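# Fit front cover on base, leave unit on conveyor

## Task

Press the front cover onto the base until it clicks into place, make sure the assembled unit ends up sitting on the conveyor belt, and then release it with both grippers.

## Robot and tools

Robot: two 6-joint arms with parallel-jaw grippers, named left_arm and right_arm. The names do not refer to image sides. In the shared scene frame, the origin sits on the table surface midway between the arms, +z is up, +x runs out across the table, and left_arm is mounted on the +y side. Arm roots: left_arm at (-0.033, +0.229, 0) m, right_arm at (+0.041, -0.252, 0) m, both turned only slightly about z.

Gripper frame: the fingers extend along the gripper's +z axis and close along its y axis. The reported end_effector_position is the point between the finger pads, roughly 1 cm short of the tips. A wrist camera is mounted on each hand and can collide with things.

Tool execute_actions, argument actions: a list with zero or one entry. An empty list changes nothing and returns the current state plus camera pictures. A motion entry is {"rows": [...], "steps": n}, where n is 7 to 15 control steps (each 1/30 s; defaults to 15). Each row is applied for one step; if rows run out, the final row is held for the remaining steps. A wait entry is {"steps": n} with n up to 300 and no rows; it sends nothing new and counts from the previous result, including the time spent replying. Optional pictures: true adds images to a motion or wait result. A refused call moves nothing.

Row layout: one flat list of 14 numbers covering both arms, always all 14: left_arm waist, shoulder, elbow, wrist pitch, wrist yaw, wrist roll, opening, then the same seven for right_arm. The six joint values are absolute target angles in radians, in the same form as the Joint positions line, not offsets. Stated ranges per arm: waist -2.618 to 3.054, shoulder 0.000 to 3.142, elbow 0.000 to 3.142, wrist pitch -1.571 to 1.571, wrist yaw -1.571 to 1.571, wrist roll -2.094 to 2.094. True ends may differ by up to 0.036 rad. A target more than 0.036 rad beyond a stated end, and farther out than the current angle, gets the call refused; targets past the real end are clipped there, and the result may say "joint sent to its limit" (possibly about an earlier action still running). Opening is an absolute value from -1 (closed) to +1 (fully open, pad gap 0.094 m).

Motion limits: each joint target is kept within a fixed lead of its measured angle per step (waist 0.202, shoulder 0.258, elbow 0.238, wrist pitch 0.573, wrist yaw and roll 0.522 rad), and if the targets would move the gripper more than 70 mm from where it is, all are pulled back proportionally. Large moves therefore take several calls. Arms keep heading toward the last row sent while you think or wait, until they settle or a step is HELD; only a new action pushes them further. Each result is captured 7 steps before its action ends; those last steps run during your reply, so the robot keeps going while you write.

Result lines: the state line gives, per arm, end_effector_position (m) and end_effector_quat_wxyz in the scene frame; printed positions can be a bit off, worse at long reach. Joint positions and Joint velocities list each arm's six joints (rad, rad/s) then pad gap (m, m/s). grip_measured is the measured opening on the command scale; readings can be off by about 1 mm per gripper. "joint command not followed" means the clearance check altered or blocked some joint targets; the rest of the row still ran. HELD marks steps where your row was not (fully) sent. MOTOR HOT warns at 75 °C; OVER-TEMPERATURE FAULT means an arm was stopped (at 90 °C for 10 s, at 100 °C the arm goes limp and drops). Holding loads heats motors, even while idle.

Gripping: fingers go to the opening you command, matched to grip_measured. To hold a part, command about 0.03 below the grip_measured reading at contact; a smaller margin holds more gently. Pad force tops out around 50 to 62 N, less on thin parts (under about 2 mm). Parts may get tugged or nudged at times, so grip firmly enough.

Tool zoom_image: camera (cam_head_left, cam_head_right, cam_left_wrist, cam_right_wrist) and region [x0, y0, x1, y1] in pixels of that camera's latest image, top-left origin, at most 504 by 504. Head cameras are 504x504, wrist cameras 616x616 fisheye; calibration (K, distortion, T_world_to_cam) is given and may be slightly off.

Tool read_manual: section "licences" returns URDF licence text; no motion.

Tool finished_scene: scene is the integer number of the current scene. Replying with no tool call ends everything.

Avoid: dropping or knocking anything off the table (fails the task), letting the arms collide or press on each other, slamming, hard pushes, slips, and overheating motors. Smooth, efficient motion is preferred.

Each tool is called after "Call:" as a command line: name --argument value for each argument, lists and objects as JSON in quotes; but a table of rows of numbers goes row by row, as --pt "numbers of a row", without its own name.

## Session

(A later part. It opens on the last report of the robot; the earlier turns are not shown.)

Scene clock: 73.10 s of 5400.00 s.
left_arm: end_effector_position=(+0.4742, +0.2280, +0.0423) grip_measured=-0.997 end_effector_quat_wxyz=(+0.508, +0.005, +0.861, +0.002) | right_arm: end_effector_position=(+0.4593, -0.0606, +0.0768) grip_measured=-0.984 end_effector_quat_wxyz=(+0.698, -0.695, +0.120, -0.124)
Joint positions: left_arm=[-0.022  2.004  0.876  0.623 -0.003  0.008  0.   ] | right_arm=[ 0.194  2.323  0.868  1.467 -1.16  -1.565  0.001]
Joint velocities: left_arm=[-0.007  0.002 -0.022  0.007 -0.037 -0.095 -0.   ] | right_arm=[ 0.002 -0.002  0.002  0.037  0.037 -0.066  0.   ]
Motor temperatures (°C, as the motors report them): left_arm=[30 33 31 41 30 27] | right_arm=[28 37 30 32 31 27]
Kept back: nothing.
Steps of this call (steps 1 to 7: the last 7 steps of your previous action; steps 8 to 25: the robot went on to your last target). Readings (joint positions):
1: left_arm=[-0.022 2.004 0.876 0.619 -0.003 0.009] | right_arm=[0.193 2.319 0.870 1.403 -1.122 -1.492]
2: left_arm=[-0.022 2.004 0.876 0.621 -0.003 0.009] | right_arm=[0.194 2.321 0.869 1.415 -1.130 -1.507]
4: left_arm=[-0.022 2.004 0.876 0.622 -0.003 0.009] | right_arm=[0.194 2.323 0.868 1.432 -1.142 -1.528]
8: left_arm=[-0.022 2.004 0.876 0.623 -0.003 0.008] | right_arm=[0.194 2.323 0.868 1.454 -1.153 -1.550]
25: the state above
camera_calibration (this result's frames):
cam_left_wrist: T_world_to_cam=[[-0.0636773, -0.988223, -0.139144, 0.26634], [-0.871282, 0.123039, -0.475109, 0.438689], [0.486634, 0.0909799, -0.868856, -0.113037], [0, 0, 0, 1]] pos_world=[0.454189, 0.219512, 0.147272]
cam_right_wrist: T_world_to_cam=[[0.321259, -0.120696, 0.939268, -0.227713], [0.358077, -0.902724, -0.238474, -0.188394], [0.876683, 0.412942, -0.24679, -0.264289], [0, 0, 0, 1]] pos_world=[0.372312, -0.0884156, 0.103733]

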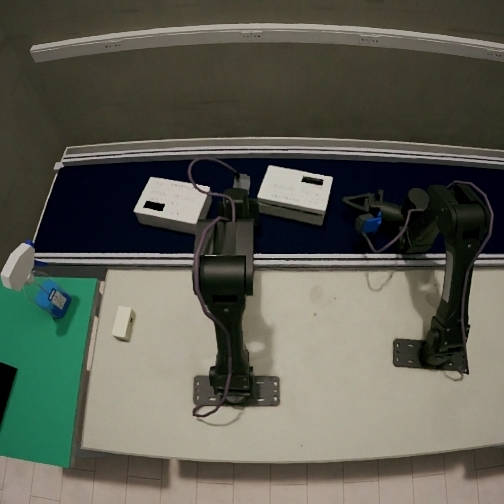

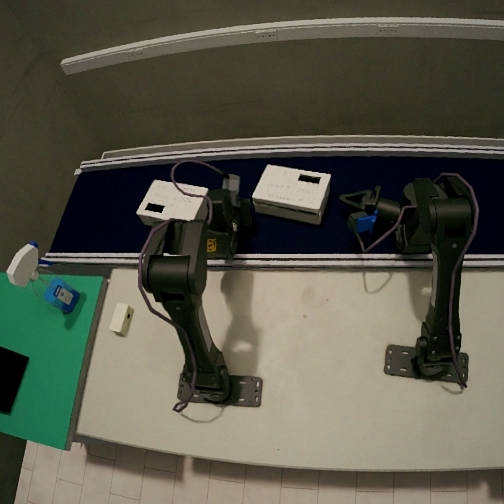

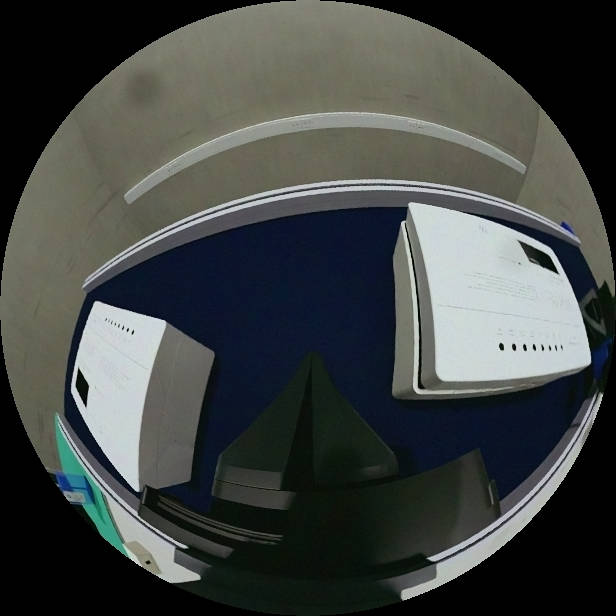

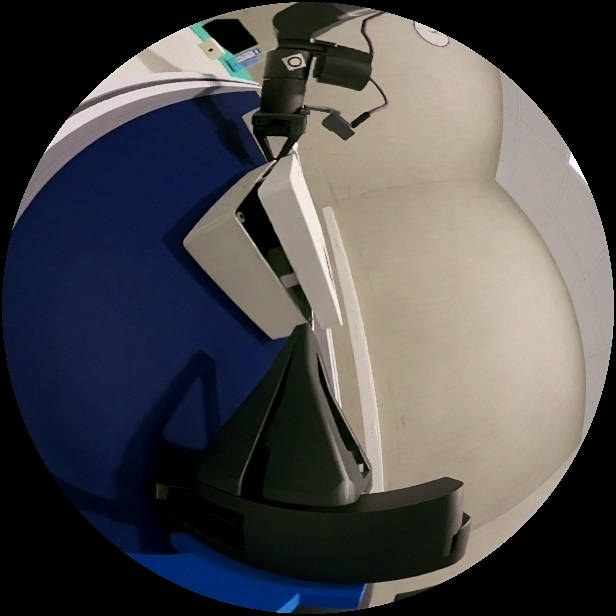

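Call:
execute_actions --actions '[{"rows":[[-0.03,2.03,0.97,0.58,0,0,-1,0.22,2.29,0.87,1.48,-1.17,-1.57,-1],[-0.03,2.05,0.98,0.58,0.1,0,-1,0.24,2.29,0.87,1.48,-1.17,-1.57,-1],[-0.03,2.055,0.98,0.58,0.2,0,-1,0.26,2.29,0.87,1.48,-1.17,-1.57,-1],[-0.03,2.055,0.98,0.58,0.28,0,-1,0.28,2.29,0.87,1.48,-1.17,-1.57,-1]]}]'

Call:
execute_actions --actions '[{"steps":16}]' --pictures true

Scene clock: 73.73 s of 5400.00 s.
left_arm: end_effector_position=(+0.4916, +0.1931, +0.0533) grip_measured=-0.997 end_effector_quat_wxyz=(+0.517, +0.056, +0.850, -0.082) | right_arm: end_effector_position=(+0.4407, -0.0249, +0.0768) grip_measured=-0.984 end_effector_quat_wxyz=(+0.703, -0.700, +0.089, -0.093)
Joint positions: left_arm=[-0.022  2.039  0.958  0.602  0.193  0.008  0.   ] | right_arm=[ 0.281  2.323  0.868  1.467 -1.163 -1.565  0.001]
Joint velocities: left_arm=[ 0.002  0.007 -0.002 -0.022  0.447 -0.037  0.001] | right_arm=[ 0.227 -0.017  0.012  0.037 -0.022 -0.037  0.   ]
Motor temperatures (°C, as the motors report them): left_arm=[30 33 31 41 30 27] | right_arm=[28 37 30 32 31 27]
Steps of this call (steps 1 to 11: the robot went on to your last target; steps 12 to 19: the first 8 steps of this action). Readings (joint positions):
12: left_arm=[-0.022 2.006 0.886 0.613 -0.003 0.008] | right_arm=[0.196 2.323 0.868 1.467 -1.160 -1.565]
13: left_arm=[-0.022 2.016 0.906 0.603 0.009 0.008] | right_arm=[0.200 2.323 0.868 1.467 -1.160 -1.565]
15: left_arm=[-0.022 2.035 0.945 0.602 0.079 0.008] | right_arm=[0.223 2.323 0.868 1.467 -1.160 -1.565]
19: the state above

Scene clock: 74.27 s of 5400.00 s.
left_arm: end_effector_position=(+0.4888, +0.1829, +0.0530) grip_measured=-0.997 end_effector_quat_wxyz=(+0.513, +0.071, +0.849, -0.107) | right_arm: end_effector_position=(+0.4392, -0.0227, +0.0768) grip_measured=-0.984 end_effector_quat_wxyz=(+0.703, -0.700, +0.086, -0.090)
Joint positions: left_arm=[-0.022  2.039  0.958  0.596  0.252  0.008  0.   ] | right_arm=[ 0.287  2.323  0.868  1.467 -1.164 -1.565  0.001]
Joint velocities: left_arm=[ 0.002  0.002 -0.007 -0.022  0.081  0.066 -0.   ] | right_arm=[ 0.002 -0.007  0.002 -0.022  0.037 -0.051 -0.001]
Motor temperatures (°C, as the motors report them): left_arm=[30 33 31 41 30 27] | right_arm=[28 37 30 32 30 27]
Kept back: nothing.
Steps of this call (steps 1 to 7: the last 7 steps of your previous action; steps 8 to 16: the robot went on to your last target). Readings (joint positions):
1: left_arm=[-0.022 2.039 0.958 0.600 0.208 0.008] | right_arm=[0.287 2.323 0.868 1.467 -1.164 -1.565]
2: left_arm=[-0.022 2.039 0.958 0.598 0.220 0.008] | right_arm=[0.288 2.323 0.868 1.467 -1.164 -1.565]
4: left_arm=[-0.022 2.039 0.958 0.597 0.237 0.008] | right_arm=[0.287 2.323 0.868 1.467 -1.164 -1.565]
8: left_arm=[-0.022 2.039 0.958 0.596 0.247 0.008] | right_arm=[0.287 2.323 0.868 1.467 -1.164 -1.565]
16: the state above
camera_calibration (this result's frames):
cam_left_wrist: T_world_to_cam=[[-0.281502, -0.959268, -0.023691, 0.319179], [-0.819284, 0.253129, -0.51449, 0.414923], [0.499531, -0.12542, -0.857169, -0.0740249], [0, 0, 0, 1]] pos_world=[0.466767, 0.191865, 0.157584]
cam_right_wrist: T_world_to_cam=[[0.331354, -0.0892599, 0.939275, -0.220397], [0.443072, -0.864198, -0.238431, -0.183416], [0.833002, 0.495172, -0.246807, -0.241302], [0, 0, 0, 1]] pos_world=[0.355301, -0.0586946, 0.103726]

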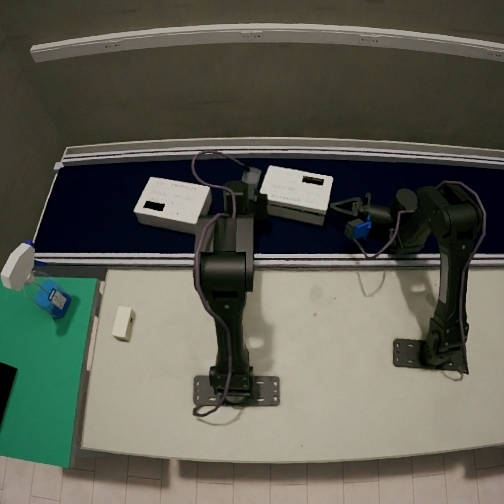

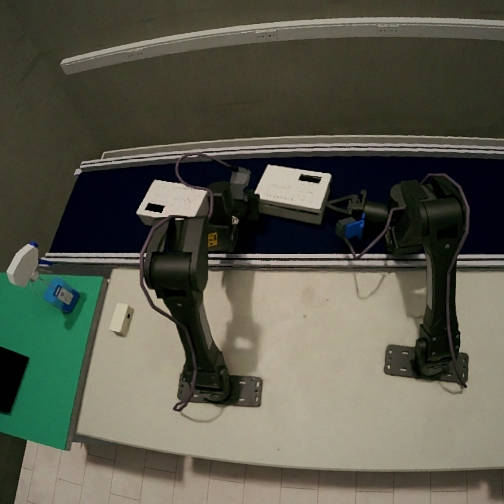

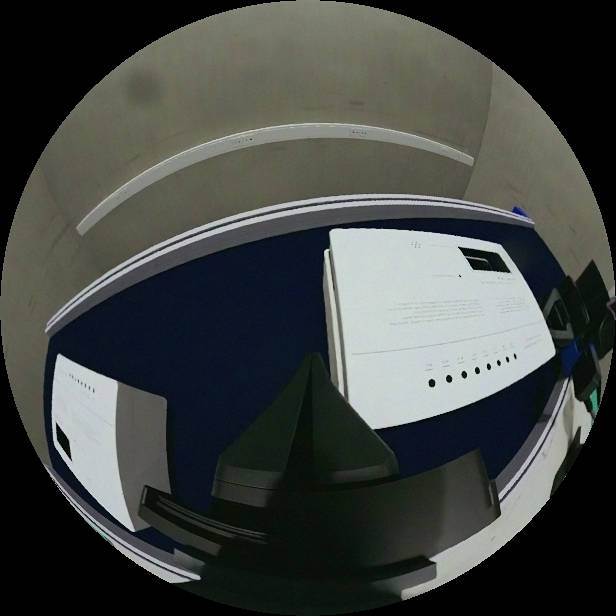

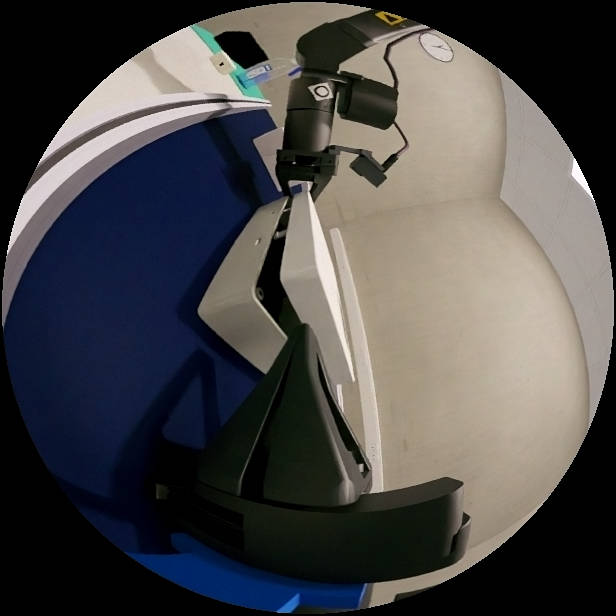

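Call:
execute_actions --actions '[{"rows":[[-0.03,2.075,0.96,0.58,0.28,0,-1,0.27,2.273,0.87,1.48,-1.04,-1.57,-1]]}]'

Call:
execute_actions --actions '[{"rows":[[-0.03,2.075,0.96,0.58,0.28,0,-1,0.3,2.273,0.87,1.48,-1.04,-1.57,-1],[-0.03,2.075,0.96,0.58,0.28,0,-1,0.32,2.273,0.87,1.48,-1.04,-1.57,-1],[-0.03,2.075,0.96,0.58,0.28,0,-1,0.335,2.273,0.87,1.48,-1.04,-1.57,-1]]}]'

Call:
execute_actions --actions '[{"steps":14}]' --pictures true

Scene clock: 74.80 s of 5400.00 s.
left_arm: end_effector_position=(+0.4873, +0.1824, +0.0425) grip_measured=-0.997 end_effector_quat_wxyz=(+0.504, +0.070, +0.854, -0.109) | right_arm: end_effector_position=(+0.4584, -0.0318, +0.0866) grip_measured=-0.984 end_effector_quat_wxyz=(+0.700, -0.691, +0.115, -0.136)
Joint positions: left_arm=[-0.022  2.061  0.958  0.597  0.254  0.006  0.   ] | right_arm=[ 0.276  2.301  0.868  1.47  -1.069 -1.565  0.001]
Joint velocities: left_arm=[-0.007  0.002 -0.012  0.007  0.022 -0.081 -0.   ] | right_arm=[-0.017  0.002  0.012 -0.007  0.11   0.051 -0.002]
Motor temperatures (°C, as the motors report them): left_arm=[30 33 31 41 30 27] | right_arm=[28 37 30 32 30 27]
Steps of this call (steps 1 to 8: the robot went on to your last target; steps 9 to 16: the first 8 steps of this action). Readings (joint positions):
9: left_arm=[-0.022 2.041 0.958 0.596 0.253 0.008] | right_arm=[0.287 2.321 0.868 1.467 -1.150 -1.565]
10: left_arm=[-0.022 2.044 0.958 0.597 0.253 0.008] | right_arm=[0.286 2.319 0.868 1.467 -1.130 -1.565]
12: left_arm=[-0.022 2.053 0.958 0.597 0.253 0.007] | right_arm=[0.282 2.310 0.868 1.467 -1.100 -1.565]
16: the state above

Scene clock: 75.30 s of 5400.00 s.
left_arm: end_effector_position=(+0.4879, +0.1873, +0.0423) grip_measured=-0.998 end_effector_quat_wxyz=(+0.504, +0.063, +0.855, -0.105) | right_arm: end_effector_position=(+0.4541, -0.0172, +0.0868) grip_measured=-0.984 end_effector_quat_wxyz=(+0.702, -0.692, +0.111, -0.132)
Joint positions: left_arm=[-0.016  2.061  0.958  0.597  0.246  0.003  0.   ] | right_arm=[ 0.315  2.301  0.868  1.471 -1.041 -1.565  0.001]
Joint velocities: left_arm=[-0.017  0.007 -0.007  0.007  0.007 -0.168 -0.001] | right_arm=[-0.007 -0.007 -0.007  0.007  0.007  0.037 -0.   ]
Motor temperatures (°C, as the motors report them): left_arm=[30 33 31 41 30 27] | right_arm=[28 37 30 33 30 27]
Steps of this call (steps 1 to 7: the last 7 steps of your previous action; steps 8 to 15: the first 8 steps of this action). Readings (joint positions):
8: left_arm=[-0.022 2.061 0.958 0.597 0.254 0.006] | right_arm=[0.277 2.301 0.868 1.470 -1.053 -1.565]
9: left_arm=[-0.022 2.061 0.958 0.597 0.254 0.006] | right_arm=[0.282 2.301 0.868 1.470 -1.051 -1.565]
11: left_arm=[-0.022 2.061 0.958 0.597 0.254 0.006] | right_arm=[0.301 2.301 0.868 1.470 -1.048 -1.565]
15: the state above

Scene clock: 75.77 s of 5400.00 s.
left_arm: end_effector_position=(+0.4879, +0.1873, +0.0423) grip_measured=-0.998 end_effector_quat_wxyz=(+0.504, +0.063, +0.855, -0.105) | right_arm: end_effector_position=(+0.4543, -0.0173, +0.0868) grip_measured=-0.984 end_effector_quat_wxyz=(+0.702, -0.691, +0.111, -0.132)
Joint positions: left_arm=[-0.016  2.061  0.958  0.597  0.246  0.001  0.   ] | right_arm=[ 0.315  2.301  0.868  1.471 -1.041 -1.565  0.001]
Joint velocities: left_arm=[-0.012  0.002 -0.007  0.007 -0.022 -0.037 -0.001] | right_arm=[-0.012  0.007 -0.017 -0.037 -0.037 -0.007 -0.001]
Motor temperatures (°C, as the motors report them): left_arm=[30 33 31 41 30 27] | right_arm=[28 37 30 33 30 27]
Kept back: nothing.
Steps of this call (steps 1 to 7: the last 7 steps of your previous action; steps 8 to 14: the robot went on to your last target). Readings (joint positions):
1: left_arm=[-0.016 2.061 0.958 0.597 0.246 0.002] | right_arm=[0.315 2.301 0.868 1.471 -1.041 -1.565]
2: left_arm=[-0.016 2.061 0.958 0.597 0.246 0.002] | right_arm=[0.315 2.301 0.868 1.471 -1.041 -1.565]
4: left_arm=[-0.016 2.061 0.958 0.597 0.246 0.002] | right_arm=[0.315 2.301 0.868 1.471 -1.041 -1.565]
8: left_arm=[-0.016 2.061 0.958 0.597 0.246 0.001] | right_arm=[0.315 2.301 0.868 1.471 -1.041 -1.565]
14: the state above
camera_calibration (this result's frames):
cam_left_wrist: T_world_to_cam=[[-0.267658, -0.963394, -0.0152313, 0.316607], [-0.833978, 0.239561, -0.497083, 0.416571], [0.482535, -0.120345, -0.867569, -0.0744465], [0, 0, 0, 1]] pos_world=[0.468077, 0.196264, 0.147305]
cam_right_wrist: T_world_to_cam=[[0.297591, -0.125874, 0.946359, -0.220289], [0.365461, -0.900744, -0.234729, -0.148693], [0.881974, 0.415711, -0.222051, -0.279835], [0, 0, 0, 1]] pos_world=[0.366704, -0.0453325, 0.111433]

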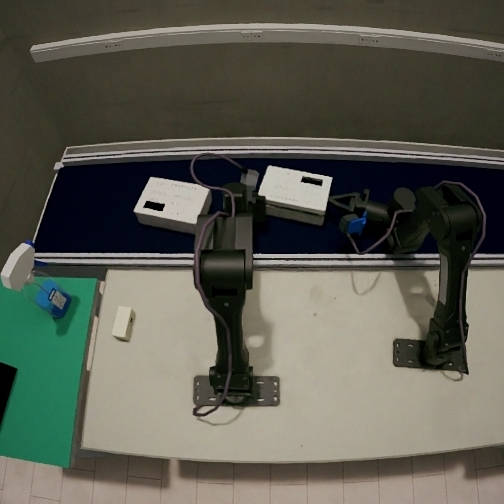

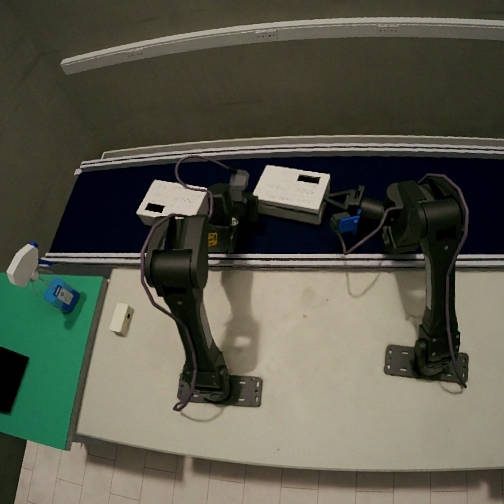

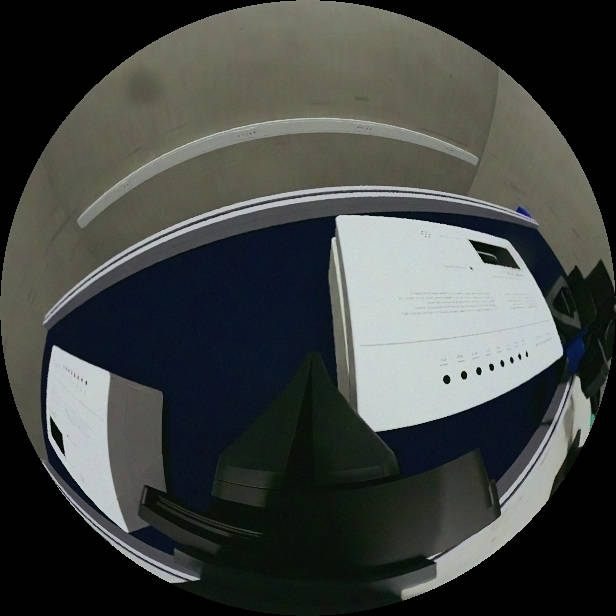

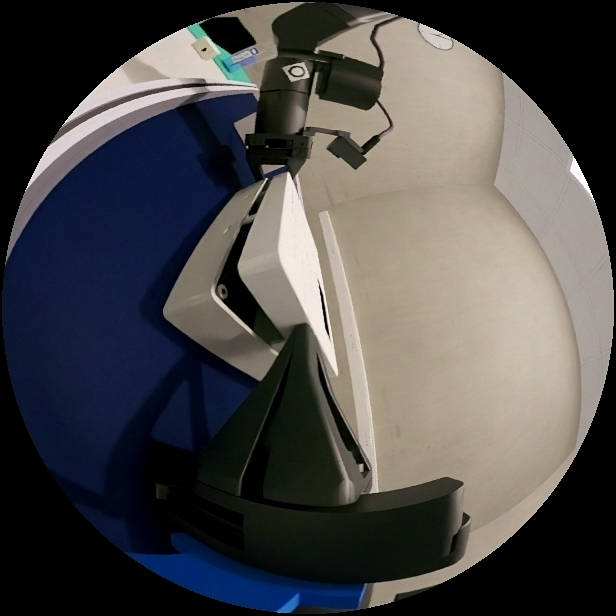

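Call:
execute_actions --actions '[{"rows":[[0.03,2.085,0.96,0.58,0.35,0,-1,0.31,2.273,0.87,1.48,-1.04,-1.57,-1],[0.06,2.085,0.96,0.58,0.45,0,-1,0.31,2.273,0.87,1.48,-1.04,-1.57,-1],[0.06,2.085,0.96,0.58,0.56,0,-1,0.31,2.273,0.87,1.48,-1.04,-1.57,-1]]}]'

Call:
execute_actions --actions '[{"rows":[[0.03,2.085,0.96,0.58,0.6,0,-1,0.33,2.273,0.87,1.48,-1.04,-1.57,-1],[0.03,2.085,0.96,0.58,0.6,0,-1,0.35,2.273,0.87,1.48,-1.04,-1.57,-1]]}]'

Call:
execute_actions --actions '[{"steps":14}]' --pictures true

Scene clock: 76.40 s of 5400.00 s.
left_arm: end_effector_position=(+0.4791, +0.1897, +0.0431) grip_measured=-0.998 end_effector_quat_wxyz=(+0.496, +0.085, +0.845, -0.183) | right_arm: end_effector_position=(+0.4546, -0.0179, +0.0868) grip_measured=-0.984 end_effector_quat_wxyz=(+0.701, -0.691, +0.112, -0.133)
Joint positions: left_arm=[0.063 2.072 0.958 0.594 0.473 0.001 0.   ] | right_arm=[ 0.314  2.301  0.868  1.471 -1.041 -1.565  0.001]
Joint velocities: left_arm=[ 0.007  0.002  0.007 -0.051  0.418 -0.022 -0.001] | right_arm=[-0.007 -0.002  0.012  0.007  0.051 -0.037 -0.   ]
Motor temperatures (°C, as the motors report them): left_arm=[30 33 31 41 30 27] | right_arm=[28 37 30 33 30 27]
Steps of this call (steps 1 to 11: the robot went on to your last target; steps 12 to 19: the first 8 steps of this action). Readings (joint positions):
12: left_arm=[-0.011 2.061 0.958 0.597 0.255 0.001] | right_arm=[0.314 2.301 0.868 1.471 -1.041 -1.565]
13: left_arm=[0.000 2.062 0.958 0.597 0.289 0.001] | right_arm=[0.314 2.301 0.868 1.471 -1.041 -1.565]
15: left_arm=[0.031 2.067 0.958 0.597 0.379 0.001] | right_arm=[0.314 2.301 0.868 1.471 -1.041 -1.565]
19: the state above

Scene clock: 76.90 s of 5400.00 s.
left_arm: end_effector_position=(+0.4755, +0.1800, +0.0452) grip_measured=-0.998 end_effector_quat_wxyz=(+0.493, +0.099, +0.839, -0.207) | right_arm: end_effector_position=(+0.4556, -0.0172, +0.0873) grip_measured=-0.984 end_effector_quat_wxyz=(+0.701, -0.691, +0.113, -0.136)
Joint positions: left_arm=[0.062 2.073 0.958 0.594 0.53  0.001 0.   ] | right_arm=[ 0.317  2.301  0.868  1.473 -1.031 -1.565  0.001]
Joint velocities: left_arm=[ 0.007  0.002  0.002 -0.037  0.022 -0.022  0.001] | right_arm=[-0.002 -0.007 -0.017  0.022  0.051 -0.037 -0.   ]
Motor temperatures (°C, as the motors report them): left_arm=[30 33 31 41 30 27] | right_arm=[28 38 29 33 30 27]
Steps of this call (steps 1 to 7: the last 7 steps of your previous action; steps 8 to 15: the first 8 steps of this action). Readings (joint positions):
8: left_arm=[0.062 2.073 0.958 0.594 0.529 0.001] | right_arm=[0.314 2.301 0.868 1.471 -1.041 -1.565]
9: left_arm=[0.062 2.073 0.958 0.594 0.530 0.001] | right_arm=[0.315 2.301 0.868 1.471 -1.040 -1.565]
11: left_arm=[0.062 2.073 0.958 0.594 0.530 0.001] | right_arm=[0.316 2.301 0.868 1.472 -1.035 -1.565]
15: the state above

Scene clock: 77.37 s of 5400.00 s.
left_arm: end_effector_position=(+0.4755, +0.1800, +0.0452) grip_measured=-0.998 end_effector_quat_wxyz=(+0.493, +0.099, +0.839, -0.207) | right_arm: end_effector_position=(+0.4557, -0.0172, +0.0873) grip_measured=-0.984 end_effector_quat_wxyz=(+0.701, -0.690, +0.113, -0.136)
Joint positions: left_arm=[0.062 2.073 0.958 0.594 0.53  0.001 0.   ] | right_arm=[ 0.317  2.301  0.868  1.474 -1.029 -1.565  0.001]
Joint velocities: left_arm=[ 0.017 -0.007 -0.002 -0.022  0.051 -0.007  0.001] | right_arm=[ 0.007 -0.007 -0.007  0.051  0.051  0.022 -0.   ]
Motor temperatures (°C, as the motors report them): left_arm=[30 33 31 41 30 27] | right_arm=[28 38 29 33 30 27]
Kept back: nothing.
Steps of this call (steps 1 to 7: the last 7 steps of your previous action; steps 8 to 14: the robot went on to your last target). Readings (joint positions):
1: left_arm=[0.062 2.073 0.958 0.594 0.530 0.001] | right_arm=[0.317 2.301 0.868 1.473 -1.030 -1.565]
2: left_arm=[0.062 2.073 0.958 0.594 0.530 0.001] | right_arm=[0.317 2.301 0.868 1.473 -1.030 -1.565]
4: left_arm=[0.062 2.073 0.958 0.594 0.530 0.001] | right_arm=[0.317 2.301 0.868 1.474 -1.029 -1.565]
8: left_arm=[0.062 2.073 0.958 0.594 0.530 0.001] | right_arm=[0.317 2.301 0.868 1.474 -1.029 -1.565]
14: the state above
camera_calibration (this result's frames):
cam_left_wrist: T_world_to_cam=[[-0.425925, -0.89697, 0.118459, 0.36349], [-0.792165, 0.306456, -0.527787, 0.378855], [0.437107, -0.318636, -0.841076, -0.0106987], [0, 0, 0, 1]] pos_world=[0.459611, 0.206529, 0.147898]
cam_right_wrist: T_world_to_cam=[[0.293967, -0.129575, 0.946992, -0.21965], [0.35746, -0.903969, -0.234652, -0.145443], [0.886457, 0.407492, -0.21942, -0.283454], [0, 0, 0, 1]] pos_world=[0.367829, -0.0444323, 0.111683]

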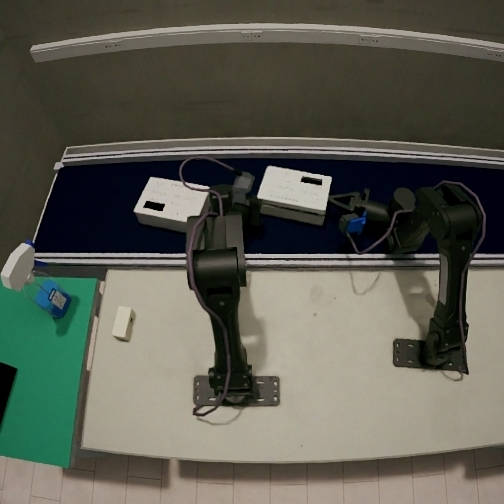

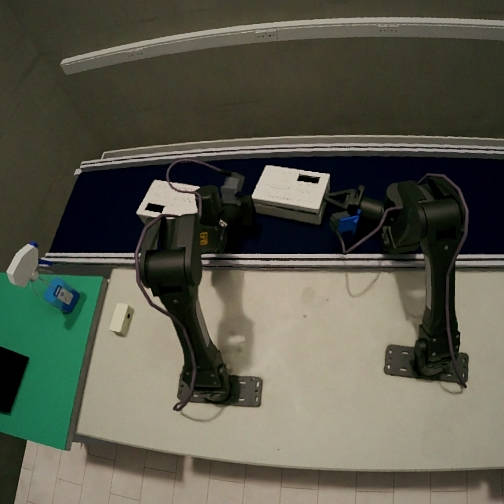

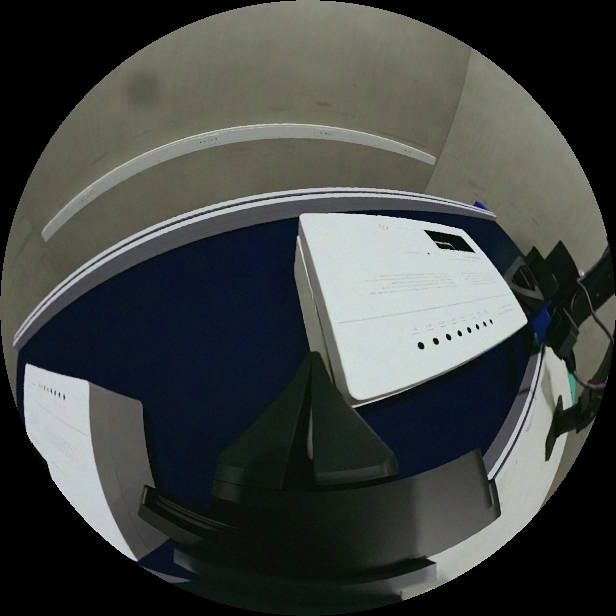

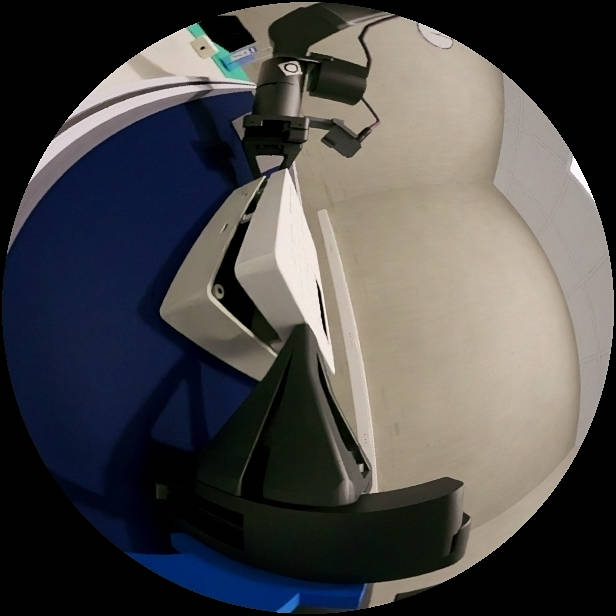

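Call:
execute_actions --actions '[{"rows":[[0.06,2.085,0.96,0.58,0.5,0,-1,0.24,2.27,0.87,1.48,-1.04,-1.57,-1],[0.06,2.085,0.96,0.58,0.4,0,-1,0.22,2.27,0.87,1.48,-1.04,-1.57,-1],[0.03,2.0,0.96,0.58,0.3,0,-1,0.2,2.2,0.9,1.4,-1.04,-1.57,-1],[0.03,1.8,0.8,0.58,0.2,0,-1,0.2,1.9,1.4,0.2,-0.5,-0.5,-1],[0.0,1.6,0.6,0.58,0,0,-1,0.2,1.9,1.8,-0.6,0,0,-1]]}]'

Call:
execute_actions --actions '[{"rows":[[-0.35,1.6,0.3,1.2,0,1.57,-1,0.5,1.95,1.9,-0.92,0,0,-1]]}]'

Call:
execute_actions --actions '[{"rows":[[-0.35,1.85,0.4,1.22,0,1.57,-1,0.8,2.0,1.9,-0.92,0,0,-1]]}]'

Call:
execute_actions --actions '[{"steps":25}]' --pictures true

Call:
zoom_image --camera "cam_left_wrist" --region '[240,190,440,440]'

Scene clock: 78.13 s of 5400.00 s.
left_arm: end_effector_position=(+0.4145, +0.2117, +0.0843) grip_measured=-0.998 end_effector_quat_wxyz=(+0.519, +0.035, +0.851, -0.068) | right_arm: end_effector_position=(+0.5405, -0.0782, +0.1333) grip_measured=-0.984 end_effector_quat_wxyz=(+0.691, -0.637, +0.304, -0.157)
Joint positions: left_arm=[0.012 1.705 0.652 0.577 0.178 0.001 0.   ] | right_arm=[ 0.215  2.178  1.003  1.18  -0.818 -1.346  0.001]
Joint velocities: left_arm=[-0.247 -2.088 -1.253 -0.139 -1.092  0.095  0.001] | right_arm=[-0.115 -0.838  1.033 -1.751  1.487  1.355 -0.   ]
Motor temperatures (°C, as the motors report them): left_arm=[30 33 31 41 30 27] | right_arm=[28 38 29 33 30 27]
Steps of this call (steps 1 to 15: the robot went on to your last target; steps 16 to 23: the first 8 steps of this action). Readings (joint positions):
16: left_arm=[0.062 2.073 0.958 0.594 0.524 0.001] | right_arm=[0.310 2.301 0.868 1.474 -1.032 -1.565]
17: left_arm=[0.062 2.073 0.958 0.594 0.508 0.001] | right_arm=[0.297 2.301 0.868 1.474 -1.035 -1.565]
19: left_arm=[0.054 2.035 0.933 0.587 0.416 0.001] | right_arm=[0.256 2.278 0.877 1.417 -1.012 -1.532]
23: the state above

Scene clock: 78.63 s of 5400.00 s.
left_arm: end_effector_position=(+0.3359, +0.0942, +0.1066) grip_measured=-0.998 end_effector_quat_wxyz=(+0.610, +0.411, +0.667, +0.115) | right_arm: end_effector_position=(+0.6106, -0.0203, +0.3664) grip_measured=-0.984 end_effector_quat_wxyz=(+0.653, -0.252, +0.712, +0.064)
Joint positions: left_arm=[-0.36   1.595  0.302  1.064  0.021  0.744  0.   ] | right_arm=[ 0.494  1.959  1.871 -0.052 -0.074 -0.252  0.001]
Joint velocities: left_arm=[-0.139  0.012 -0.051  0.696 -0.066  2.806  0.   ] | right_arm=[ 1.072 -0.242  0.764 -2.645  0.198  1.648  0.001]
Motor temperatures (°C, as the motors report them): left_arm=[30 33 31 41 30 27] | right_arm=[28 38 30 33 30 27]
Steps of this call (steps 1 to 7: the last 7 steps of your previous action; steps 8 to 15: the first 8 steps of this action). Readings (joint positions):
8: left_arm=[-0.016 1.598 0.581 0.680 0.024 0.072] | right_arm=[0.223 1.972 1.432 0.551 -0.286 -0.797]
9: left_arm=[-0.059 1.596 0.521 0.795 0.008 0.161] | right_arm=[0.244 1.968 1.513 0.465 -0.223 -0.710]
11: left_arm=[-0.190 1.595 0.402 0.940 0.004 0.344] | right_arm=[0.318 1.968 1.655 0.312 -0.148 -0.556]
15: the state above

Scene clock: 79.13 s of 5400.00 s.
left_arm: end_effector_position=(+0.3605, +0.0880, +0.0697) grip_measured=-0.998 end_effector_quat_wxyz=(+0.506, +0.642, +0.467, +0.337) | right_arm: end_effector_position=(+0.4702, +0.0610, +0.1937) grip_measured=-0.984 end_effector_quat_wxyz=(+0.305, -0.307, +0.896, +0.097)
Joint positions: left_arm=[-0.359  1.854  0.386  1.204  0.01   1.532  0.   ] | right_arm=[ 0.756  2.004  1.895 -0.811 -0.006 -0.032  0.001]
Joint velocities: left_arm=[-0.002  0.002  0.007  0.051 -0.007  0.242  0.001] | right_arm=[ 1.17   0.164 -0.017 -0.681 -0.022  0.183 -0.   ]
Motor temperatures (°C, as the motors report them): left_arm=[30 33 31 41 30 27] | right_arm=[28 38 30 33 30 27]
Steps of this call (steps 1 to 7: the last 7 steps of your previous action; steps 8 to 15: the first 8 steps of this action). Readings (joint positions):
8: left_arm=[-0.359 1.628 0.312 1.201 0.013 1.395] | right_arm=[0.541 1.952 1.895 -0.612 -0.038 -0.078]
9: left_arm=[-0.359 1.695 0.344 1.226 0.013 1.428] | right_arm=[0.549 1.959 1.895 -0.649 -0.025 -0.070]
11: left_arm=[-0.359 1.807 0.385 1.227 0.011 1.479] | right_arm=[0.599 1.976 1.895 -0.709 -0.011 -0.056]
15: the state above

Scene clock: 79.97 s of 5400.00 s.
left_arm: end_effector_position=(+0.3614, +0.0877, +0.0733) grip_measured=-0.998 end_effector_quat_wxyz=(+0.505, +0.646, +0.453, +0.349) | right_arm: end_effector_position=(+0.4420, +0.0661, +0.1763) grip_measured=-0.984 end_effector_quat_wxyz=(+0.254, -0.320, +0.908, +0.090)
Joint positions: left_arm=[-0.359  1.854  0.386  1.219  0.01   1.567  0.   ] | right_arm=[ 0.797  2.011  1.895 -0.908 -0.008 -0.01   0.001]
Joint velocities: left_arm=[-0.007  0.002  0.002 -0.022 -0.007  0.051 -0.   ] | right_arm=[-0.012 -0.002 -0.007 -0.095 -0.007  0.007 -0.   ]
Motor temperatures (°C, as the motors report them): left_arm=[30 33 31 41 30 27] | right_arm=[28 38 30 33 30 27]
Kept back: nothing.
Steps of this call (steps 1 to 7: the last 7 steps of your previous action; steps 8 to 25: the robot went on to your last target). Readings (joint positions):
1: left_arm=[-0.359 1.854 0.386 1.209 0.010 1.539] | right_arm=[0.792 2.008 1.895 -0.832 -0.009 -0.028]
2: left_arm=[-0.359 1.854 0.386 1.212 0.010 1.545] | right_arm=[0.819 2.011 1.895 -0.850 -0.012 -0.025]
4: left_arm=[-0.359 1.854 0.386 1.215 0.010 1.553] | right_arm=[0.846 2.011 1.895 -0.876 -0.018 -0.020]
8: left_arm=[-0.359 1.854 0.386 1.218 0.010 1.562] | right_arm=[0.823 2.011 1.895 -0.896 -0.017 -0.014]
25: the state above
camera_calibration (this result's frames):
cam_left_wrist: T_world_to_cam=[[-0.169314, 0.207083, -0.963561, 0.118603], [-0.168983, 0.957099, 0.235388, -0.00658418], [0.970967, 0.202679, -0.127057, -0.257591], [0, 0, 0, 1]] pos_world=[0.269081, 0.0339494, 0.0831023]
cam_right_wrist: T_world_to_cam=[[0.356601, -0.916239, -0.1826, -0.0655611], [-0.871543, -0.396649, 0.28824, 0.373114], [-0.336525, 0.0563567, -0.939987, 0.405088], [0, 0, 0, 1]] pos_world=[0.484886, 0.0650963, 0.26126]

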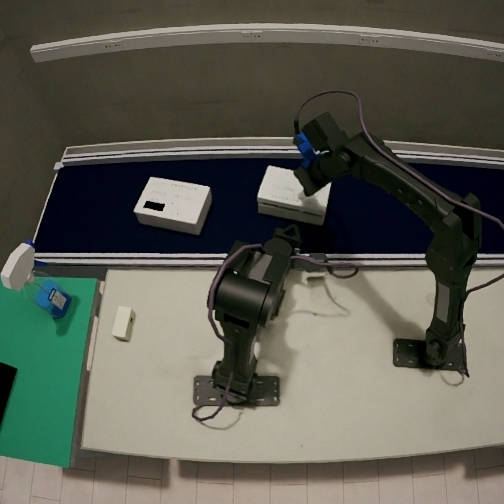

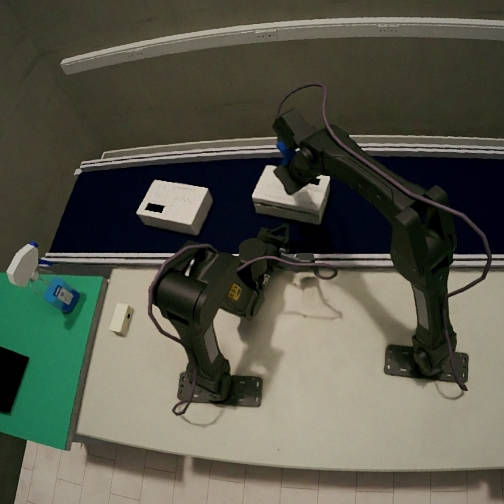

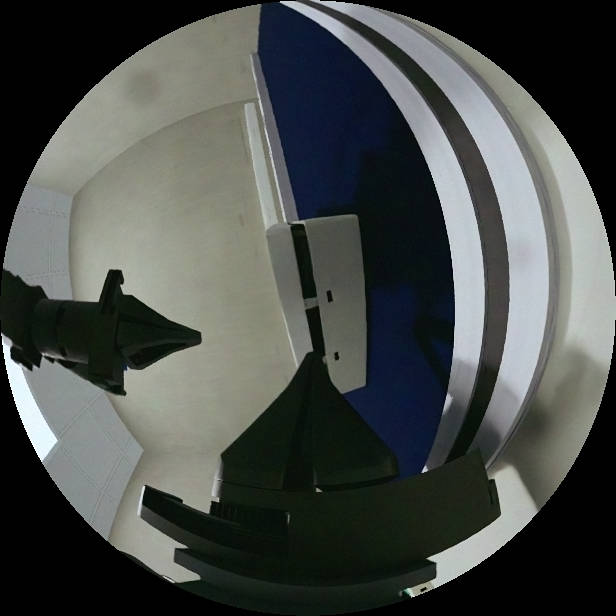

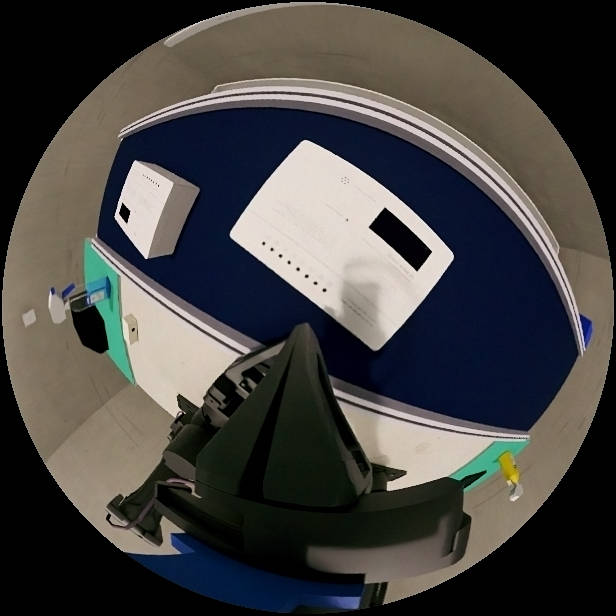

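Region (240, 190, 440, 440) of cam_left_wrist's 616x616 image, scaled by 2.016, with more detail than that image has; it fills the left 403 columns of this view, and the rest is white.

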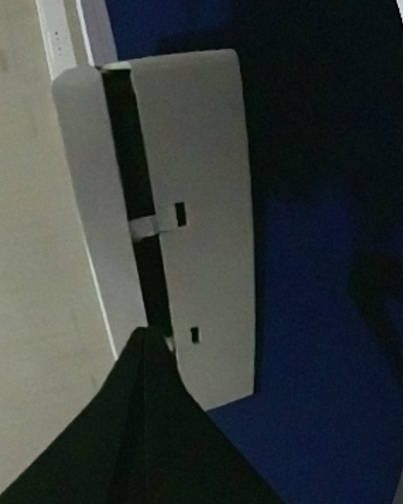

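Cover dropped level. Pressing the near edge.

Call:
execute_actions --actions '[{"rows":[[-0.35,1.85,0.4,1.22,0,1.57,-1,0.8,2.06,1.92,-0.88,0,0,-1],[-0.35,1.85,0.4,1.22,0,1.57,-1,0.8,2.1,1.92,-0.88,0,0,-1],[-0.35,1.85,0.4,1.22,0,1.57,-1,0.8,2.14,1.92,-0.88,0,0,-1],[-0.35,1.85,0.4,1.22,0,1.57,-1,0.8,2.18,1.92,-0.88,0,0,-1],[-0.35,1.85,0.4,1.22,0,1.57,-1,0.8,2.21,1.92,-0.88,0,0,-1]]}]'

Call:
execute_actions --actions '[{"rows":[[-0.35,1.85,0.4,1.22,0,1.57,-1,0.8,2.27,1.92,-0.88,0,0,-1],[-0.35,1.85,0.4,1.22,0,1.57,-1,0.8,2.33,1.92,-0.88,0,0,-1],[-0.35,1.85,0.4,1.22,0,1.57,-1,0.8,2.42,1.92,-0.88,0,0,-1]]}]'

Call:
execute_actions --actions '[{"steps":16}]' --pictures true

Call:
zoom_image --camera "cam_left_wrist" --region '[240,190,440,440]'

Scene clock: 80.67 s of 5400.00 s.
left_arm: end_effector_position=(+0.3614, +0.0877, +0.0734) grip_measured=-0.998 end_effector_quat_wxyz=(+0.505, +0.646, +0.453, +0.350) | right_arm: end_effector_position=(+0.4538, +0.0754, +0.0973) grip_measured=-0.984 end_effector_quat_wxyz=(+0.196, -0.324, +0.923, +0.071)
Joint positions: left_arm=[-0.359  1.854  0.386  1.22   0.01   1.567  0.   ] | right_arm=[ 0.797  2.194  1.919 -0.877 -0.008 -0.009  0.001]
Joint velocities: left_arm=[-0.002  0.002 -0.007 -0.037  0.007 -0.037 -0.001] | right_arm=[-0.007  0.589  0.203 -0.051 -0.007  0.007  0.001]
Motor temperatures (°C, as the motors report them): left_arm=[30 33 31 41 30 27] | right_arm=[28 38 30 33 30 27]
Steps of this call (steps 1 to 13: the robot went on to your last target; steps 14 to 21: the first 8 steps of this action). Readings (joint positions):
14: left_arm=[-0.359 1.854 0.386 1.220 0.010 1.567] | right_arm=[0.797 2.015 1.896 -0.908 -0.008 -0.010]
15: left_arm=[-0.359 1.854 0.386 1.220 0.010 1.567] | right_arm=[0.797 2.024 1.901 -0.906 -0.008 -0.010]
17: left_arm=[-0.359 1.854 0.386 1.220 0.010 1.567] | right_arm=[0.797 2.066 1.915 -0.895 -0.008 -0.010]
21: the state above

Scene clock: 81.17 s of 5400.00 s.
left_arm: end_effector_position=(+0.3614, +0.0877, +0.0734) grip_measured=-0.998 end_effector_quat_wxyz=(+0.505, +0.646, +0.453, +0.350) | right_arm: end_effector_position=(+0.4654, +0.0846, +0.0950) grip_measured=-0.984 end_effector_quat_wxyz=(+0.209, -0.323, +0.920, +0.075)
Joint positions: left_arm=[-0.359  1.854  0.386  1.22   0.01   1.567  0.   ] | right_arm=[ 0.797  2.233  1.963 -0.853 -0.007 -0.009  0.001]
Joint velocities: left_arm=[-0.002  0.002 -0.002 -0.022  0.007 -0.007  0.001] | right_arm=[ 0.007 -0.002  0.071 -0.037 -0.022 -0.066 -0.001]
Motor temperatures (°C, as the motors report them): left_arm=[30 33 31 41 30 27] | right_arm=[28 38 30 33 30 27]
Steps of this call (steps 1 to 7: the last 7 steps of your previous action; steps 8 to 15: the first 8 steps of this action). Readings (joint positions):
8: left_arm=[-0.359 1.854 0.386 1.220 0.010 1.567] | right_arm=[0.797 2.202 1.930 -0.866 -0.006 -0.009]
9: left_arm=[-0.359 1.854 0.386 1.220 0.010 1.567] | right_arm=[0.797 2.209 1.934 -0.866 -0.007 -0.009]
11: left_arm=[-0.359 1.854 0.386 1.220 0.010 1.567] | right_arm=[0.797 2.222 1.948 -0.864 -0.006 -0.009]
15: the state above

Scene clock: 81.70 s of 5400.00 s.
left_arm: end_effector_position=(+0.3614, +0.0877, +0.0734) grip_measured=-0.998 end_effector_quat_wxyz=(+0.505, +0.646, +0.453, +0.350) | right_arm: end_effector_position=(+0.4667, +0.0857, +0.0952) grip_measured=-0.984 end_effector_quat_wxyz=(+0.211, -0.323, +0.919, +0.076)
Joint positions: left_arm=[-0.359  1.854  0.386  1.22   0.01   1.567  0.   ] | right_arm=[ 0.797  2.236  1.965 -0.847 -0.007 -0.009  0.001]
Joint velocities: left_arm=[ 0.002 -0.002  0.007 -0.066 -0.022 -0.022 -0.   ] | right_arm=[ 0.002 -0.007 -0.007 -0.095 -0.022  0.051  0.001]
Motor temperatures (°C, as the motors report them): left_arm=[30 33 31 41 30 27] | right_arm=[28 38 30 33 30 27]
Kept back: nothing.
Steps of this call (steps 1 to 7: the last 7 steps of your previous action; steps 8 to 15: the robot went on to your last target; step 16: nothing new was sent). Readings (joint positions):
1: left_arm=[-0.359 1.854 0.386 1.220 0.010 1.567] | right_arm=[0.797 2.235 1.964 -0.851 -0.007 -0.009]
2: left_arm=[-0.359 1.854 0.386 1.220 0.010 1.567] | right_arm=[0.797 2.236 1.965 -0.850 -0.007 -0.009]
4: left_arm=[-0.359 1.854 0.386 1.220 0.010 1.567] | right_arm=[0.797 2.236 1.965 -0.848 -0.007 -0.009]
8: left_arm=[-0.359 1.854 0.386 1.220 0.010 1.567] | right_arm=[0.797 2.236 1.965 -0.847 -0.007 -0.009]
16: the state above
All arms were judged still, so your last target was given up. Only a new action makes them travel on or press farther. Fingers that are still opening or closing keep moving.
camera_calibration (this result's frames):
cam_left_wrist: T_world_to_cam=[[-0.169014, 0.206982, -0.963635, 0.118593], [-0.169428, 0.957045, 0.235283, -0.00647815], [0.970942, 0.203033, -0.126686, -0.257684], [0, 0, 0, 1]] pos_world=[0.269142, 0.0339716, 0.0831601]
cam_right_wrist: T_world_to_cam=[[0.343314, -0.926329, -0.15508, -0.0667925], [-0.847237, -0.376705, 0.374544, 0.404548], [-0.40537, 0.00280264, -0.914148, 0.370311], [0, 0, 0, 1]] pos_world=[0.515792, 0.0894856, 0.17664]

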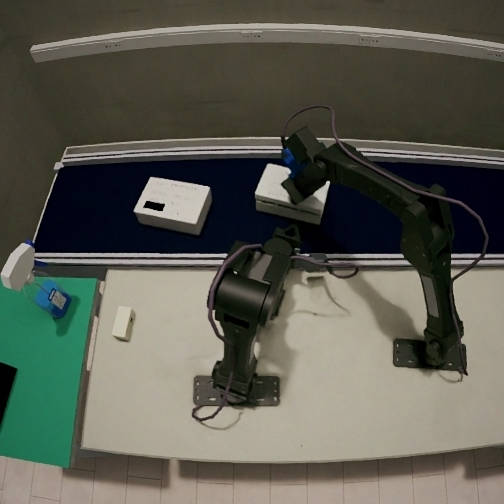

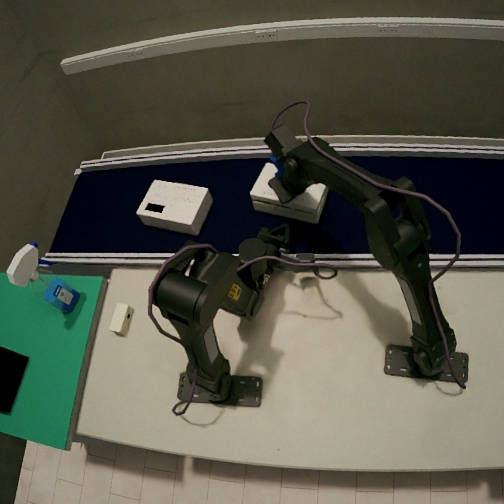

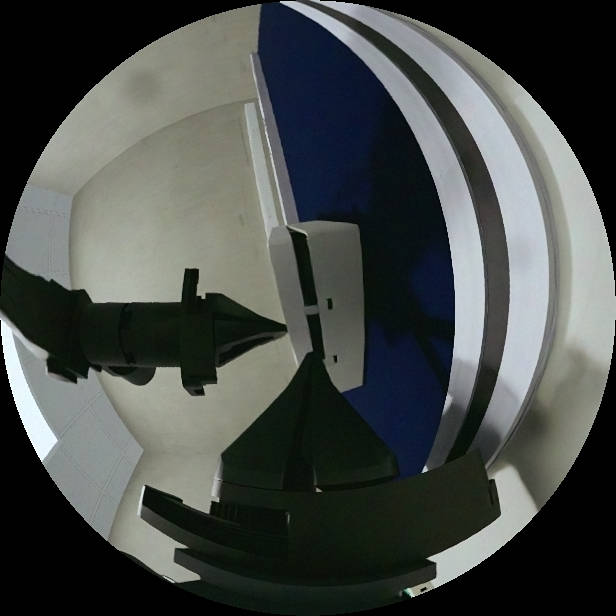

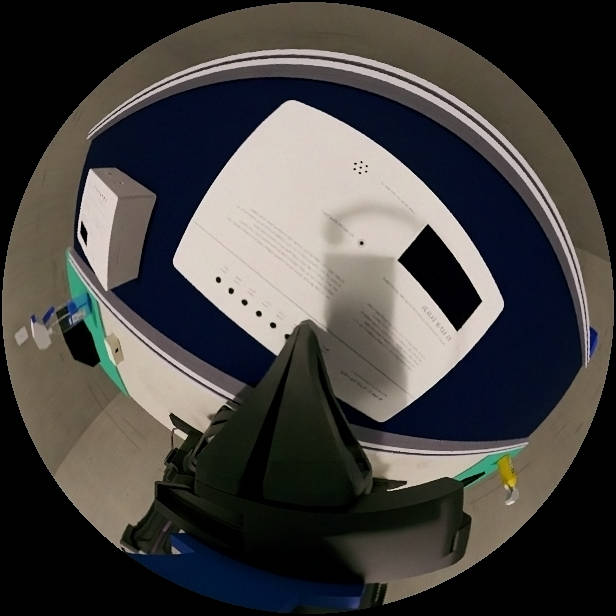

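Region (240, 190, 440, 440) of cam_left_wrist's 616x616 image, scaled by 2.016, with more detail than that image has; it fills the left 403 columns of this view, and the rest is white.

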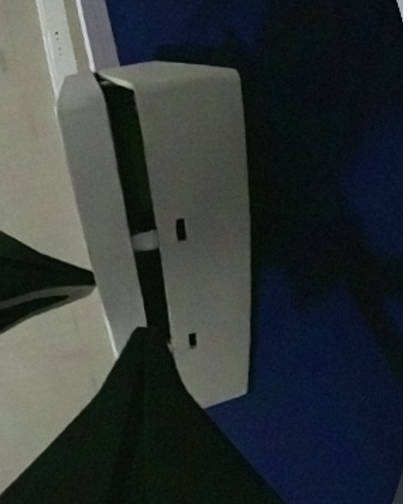

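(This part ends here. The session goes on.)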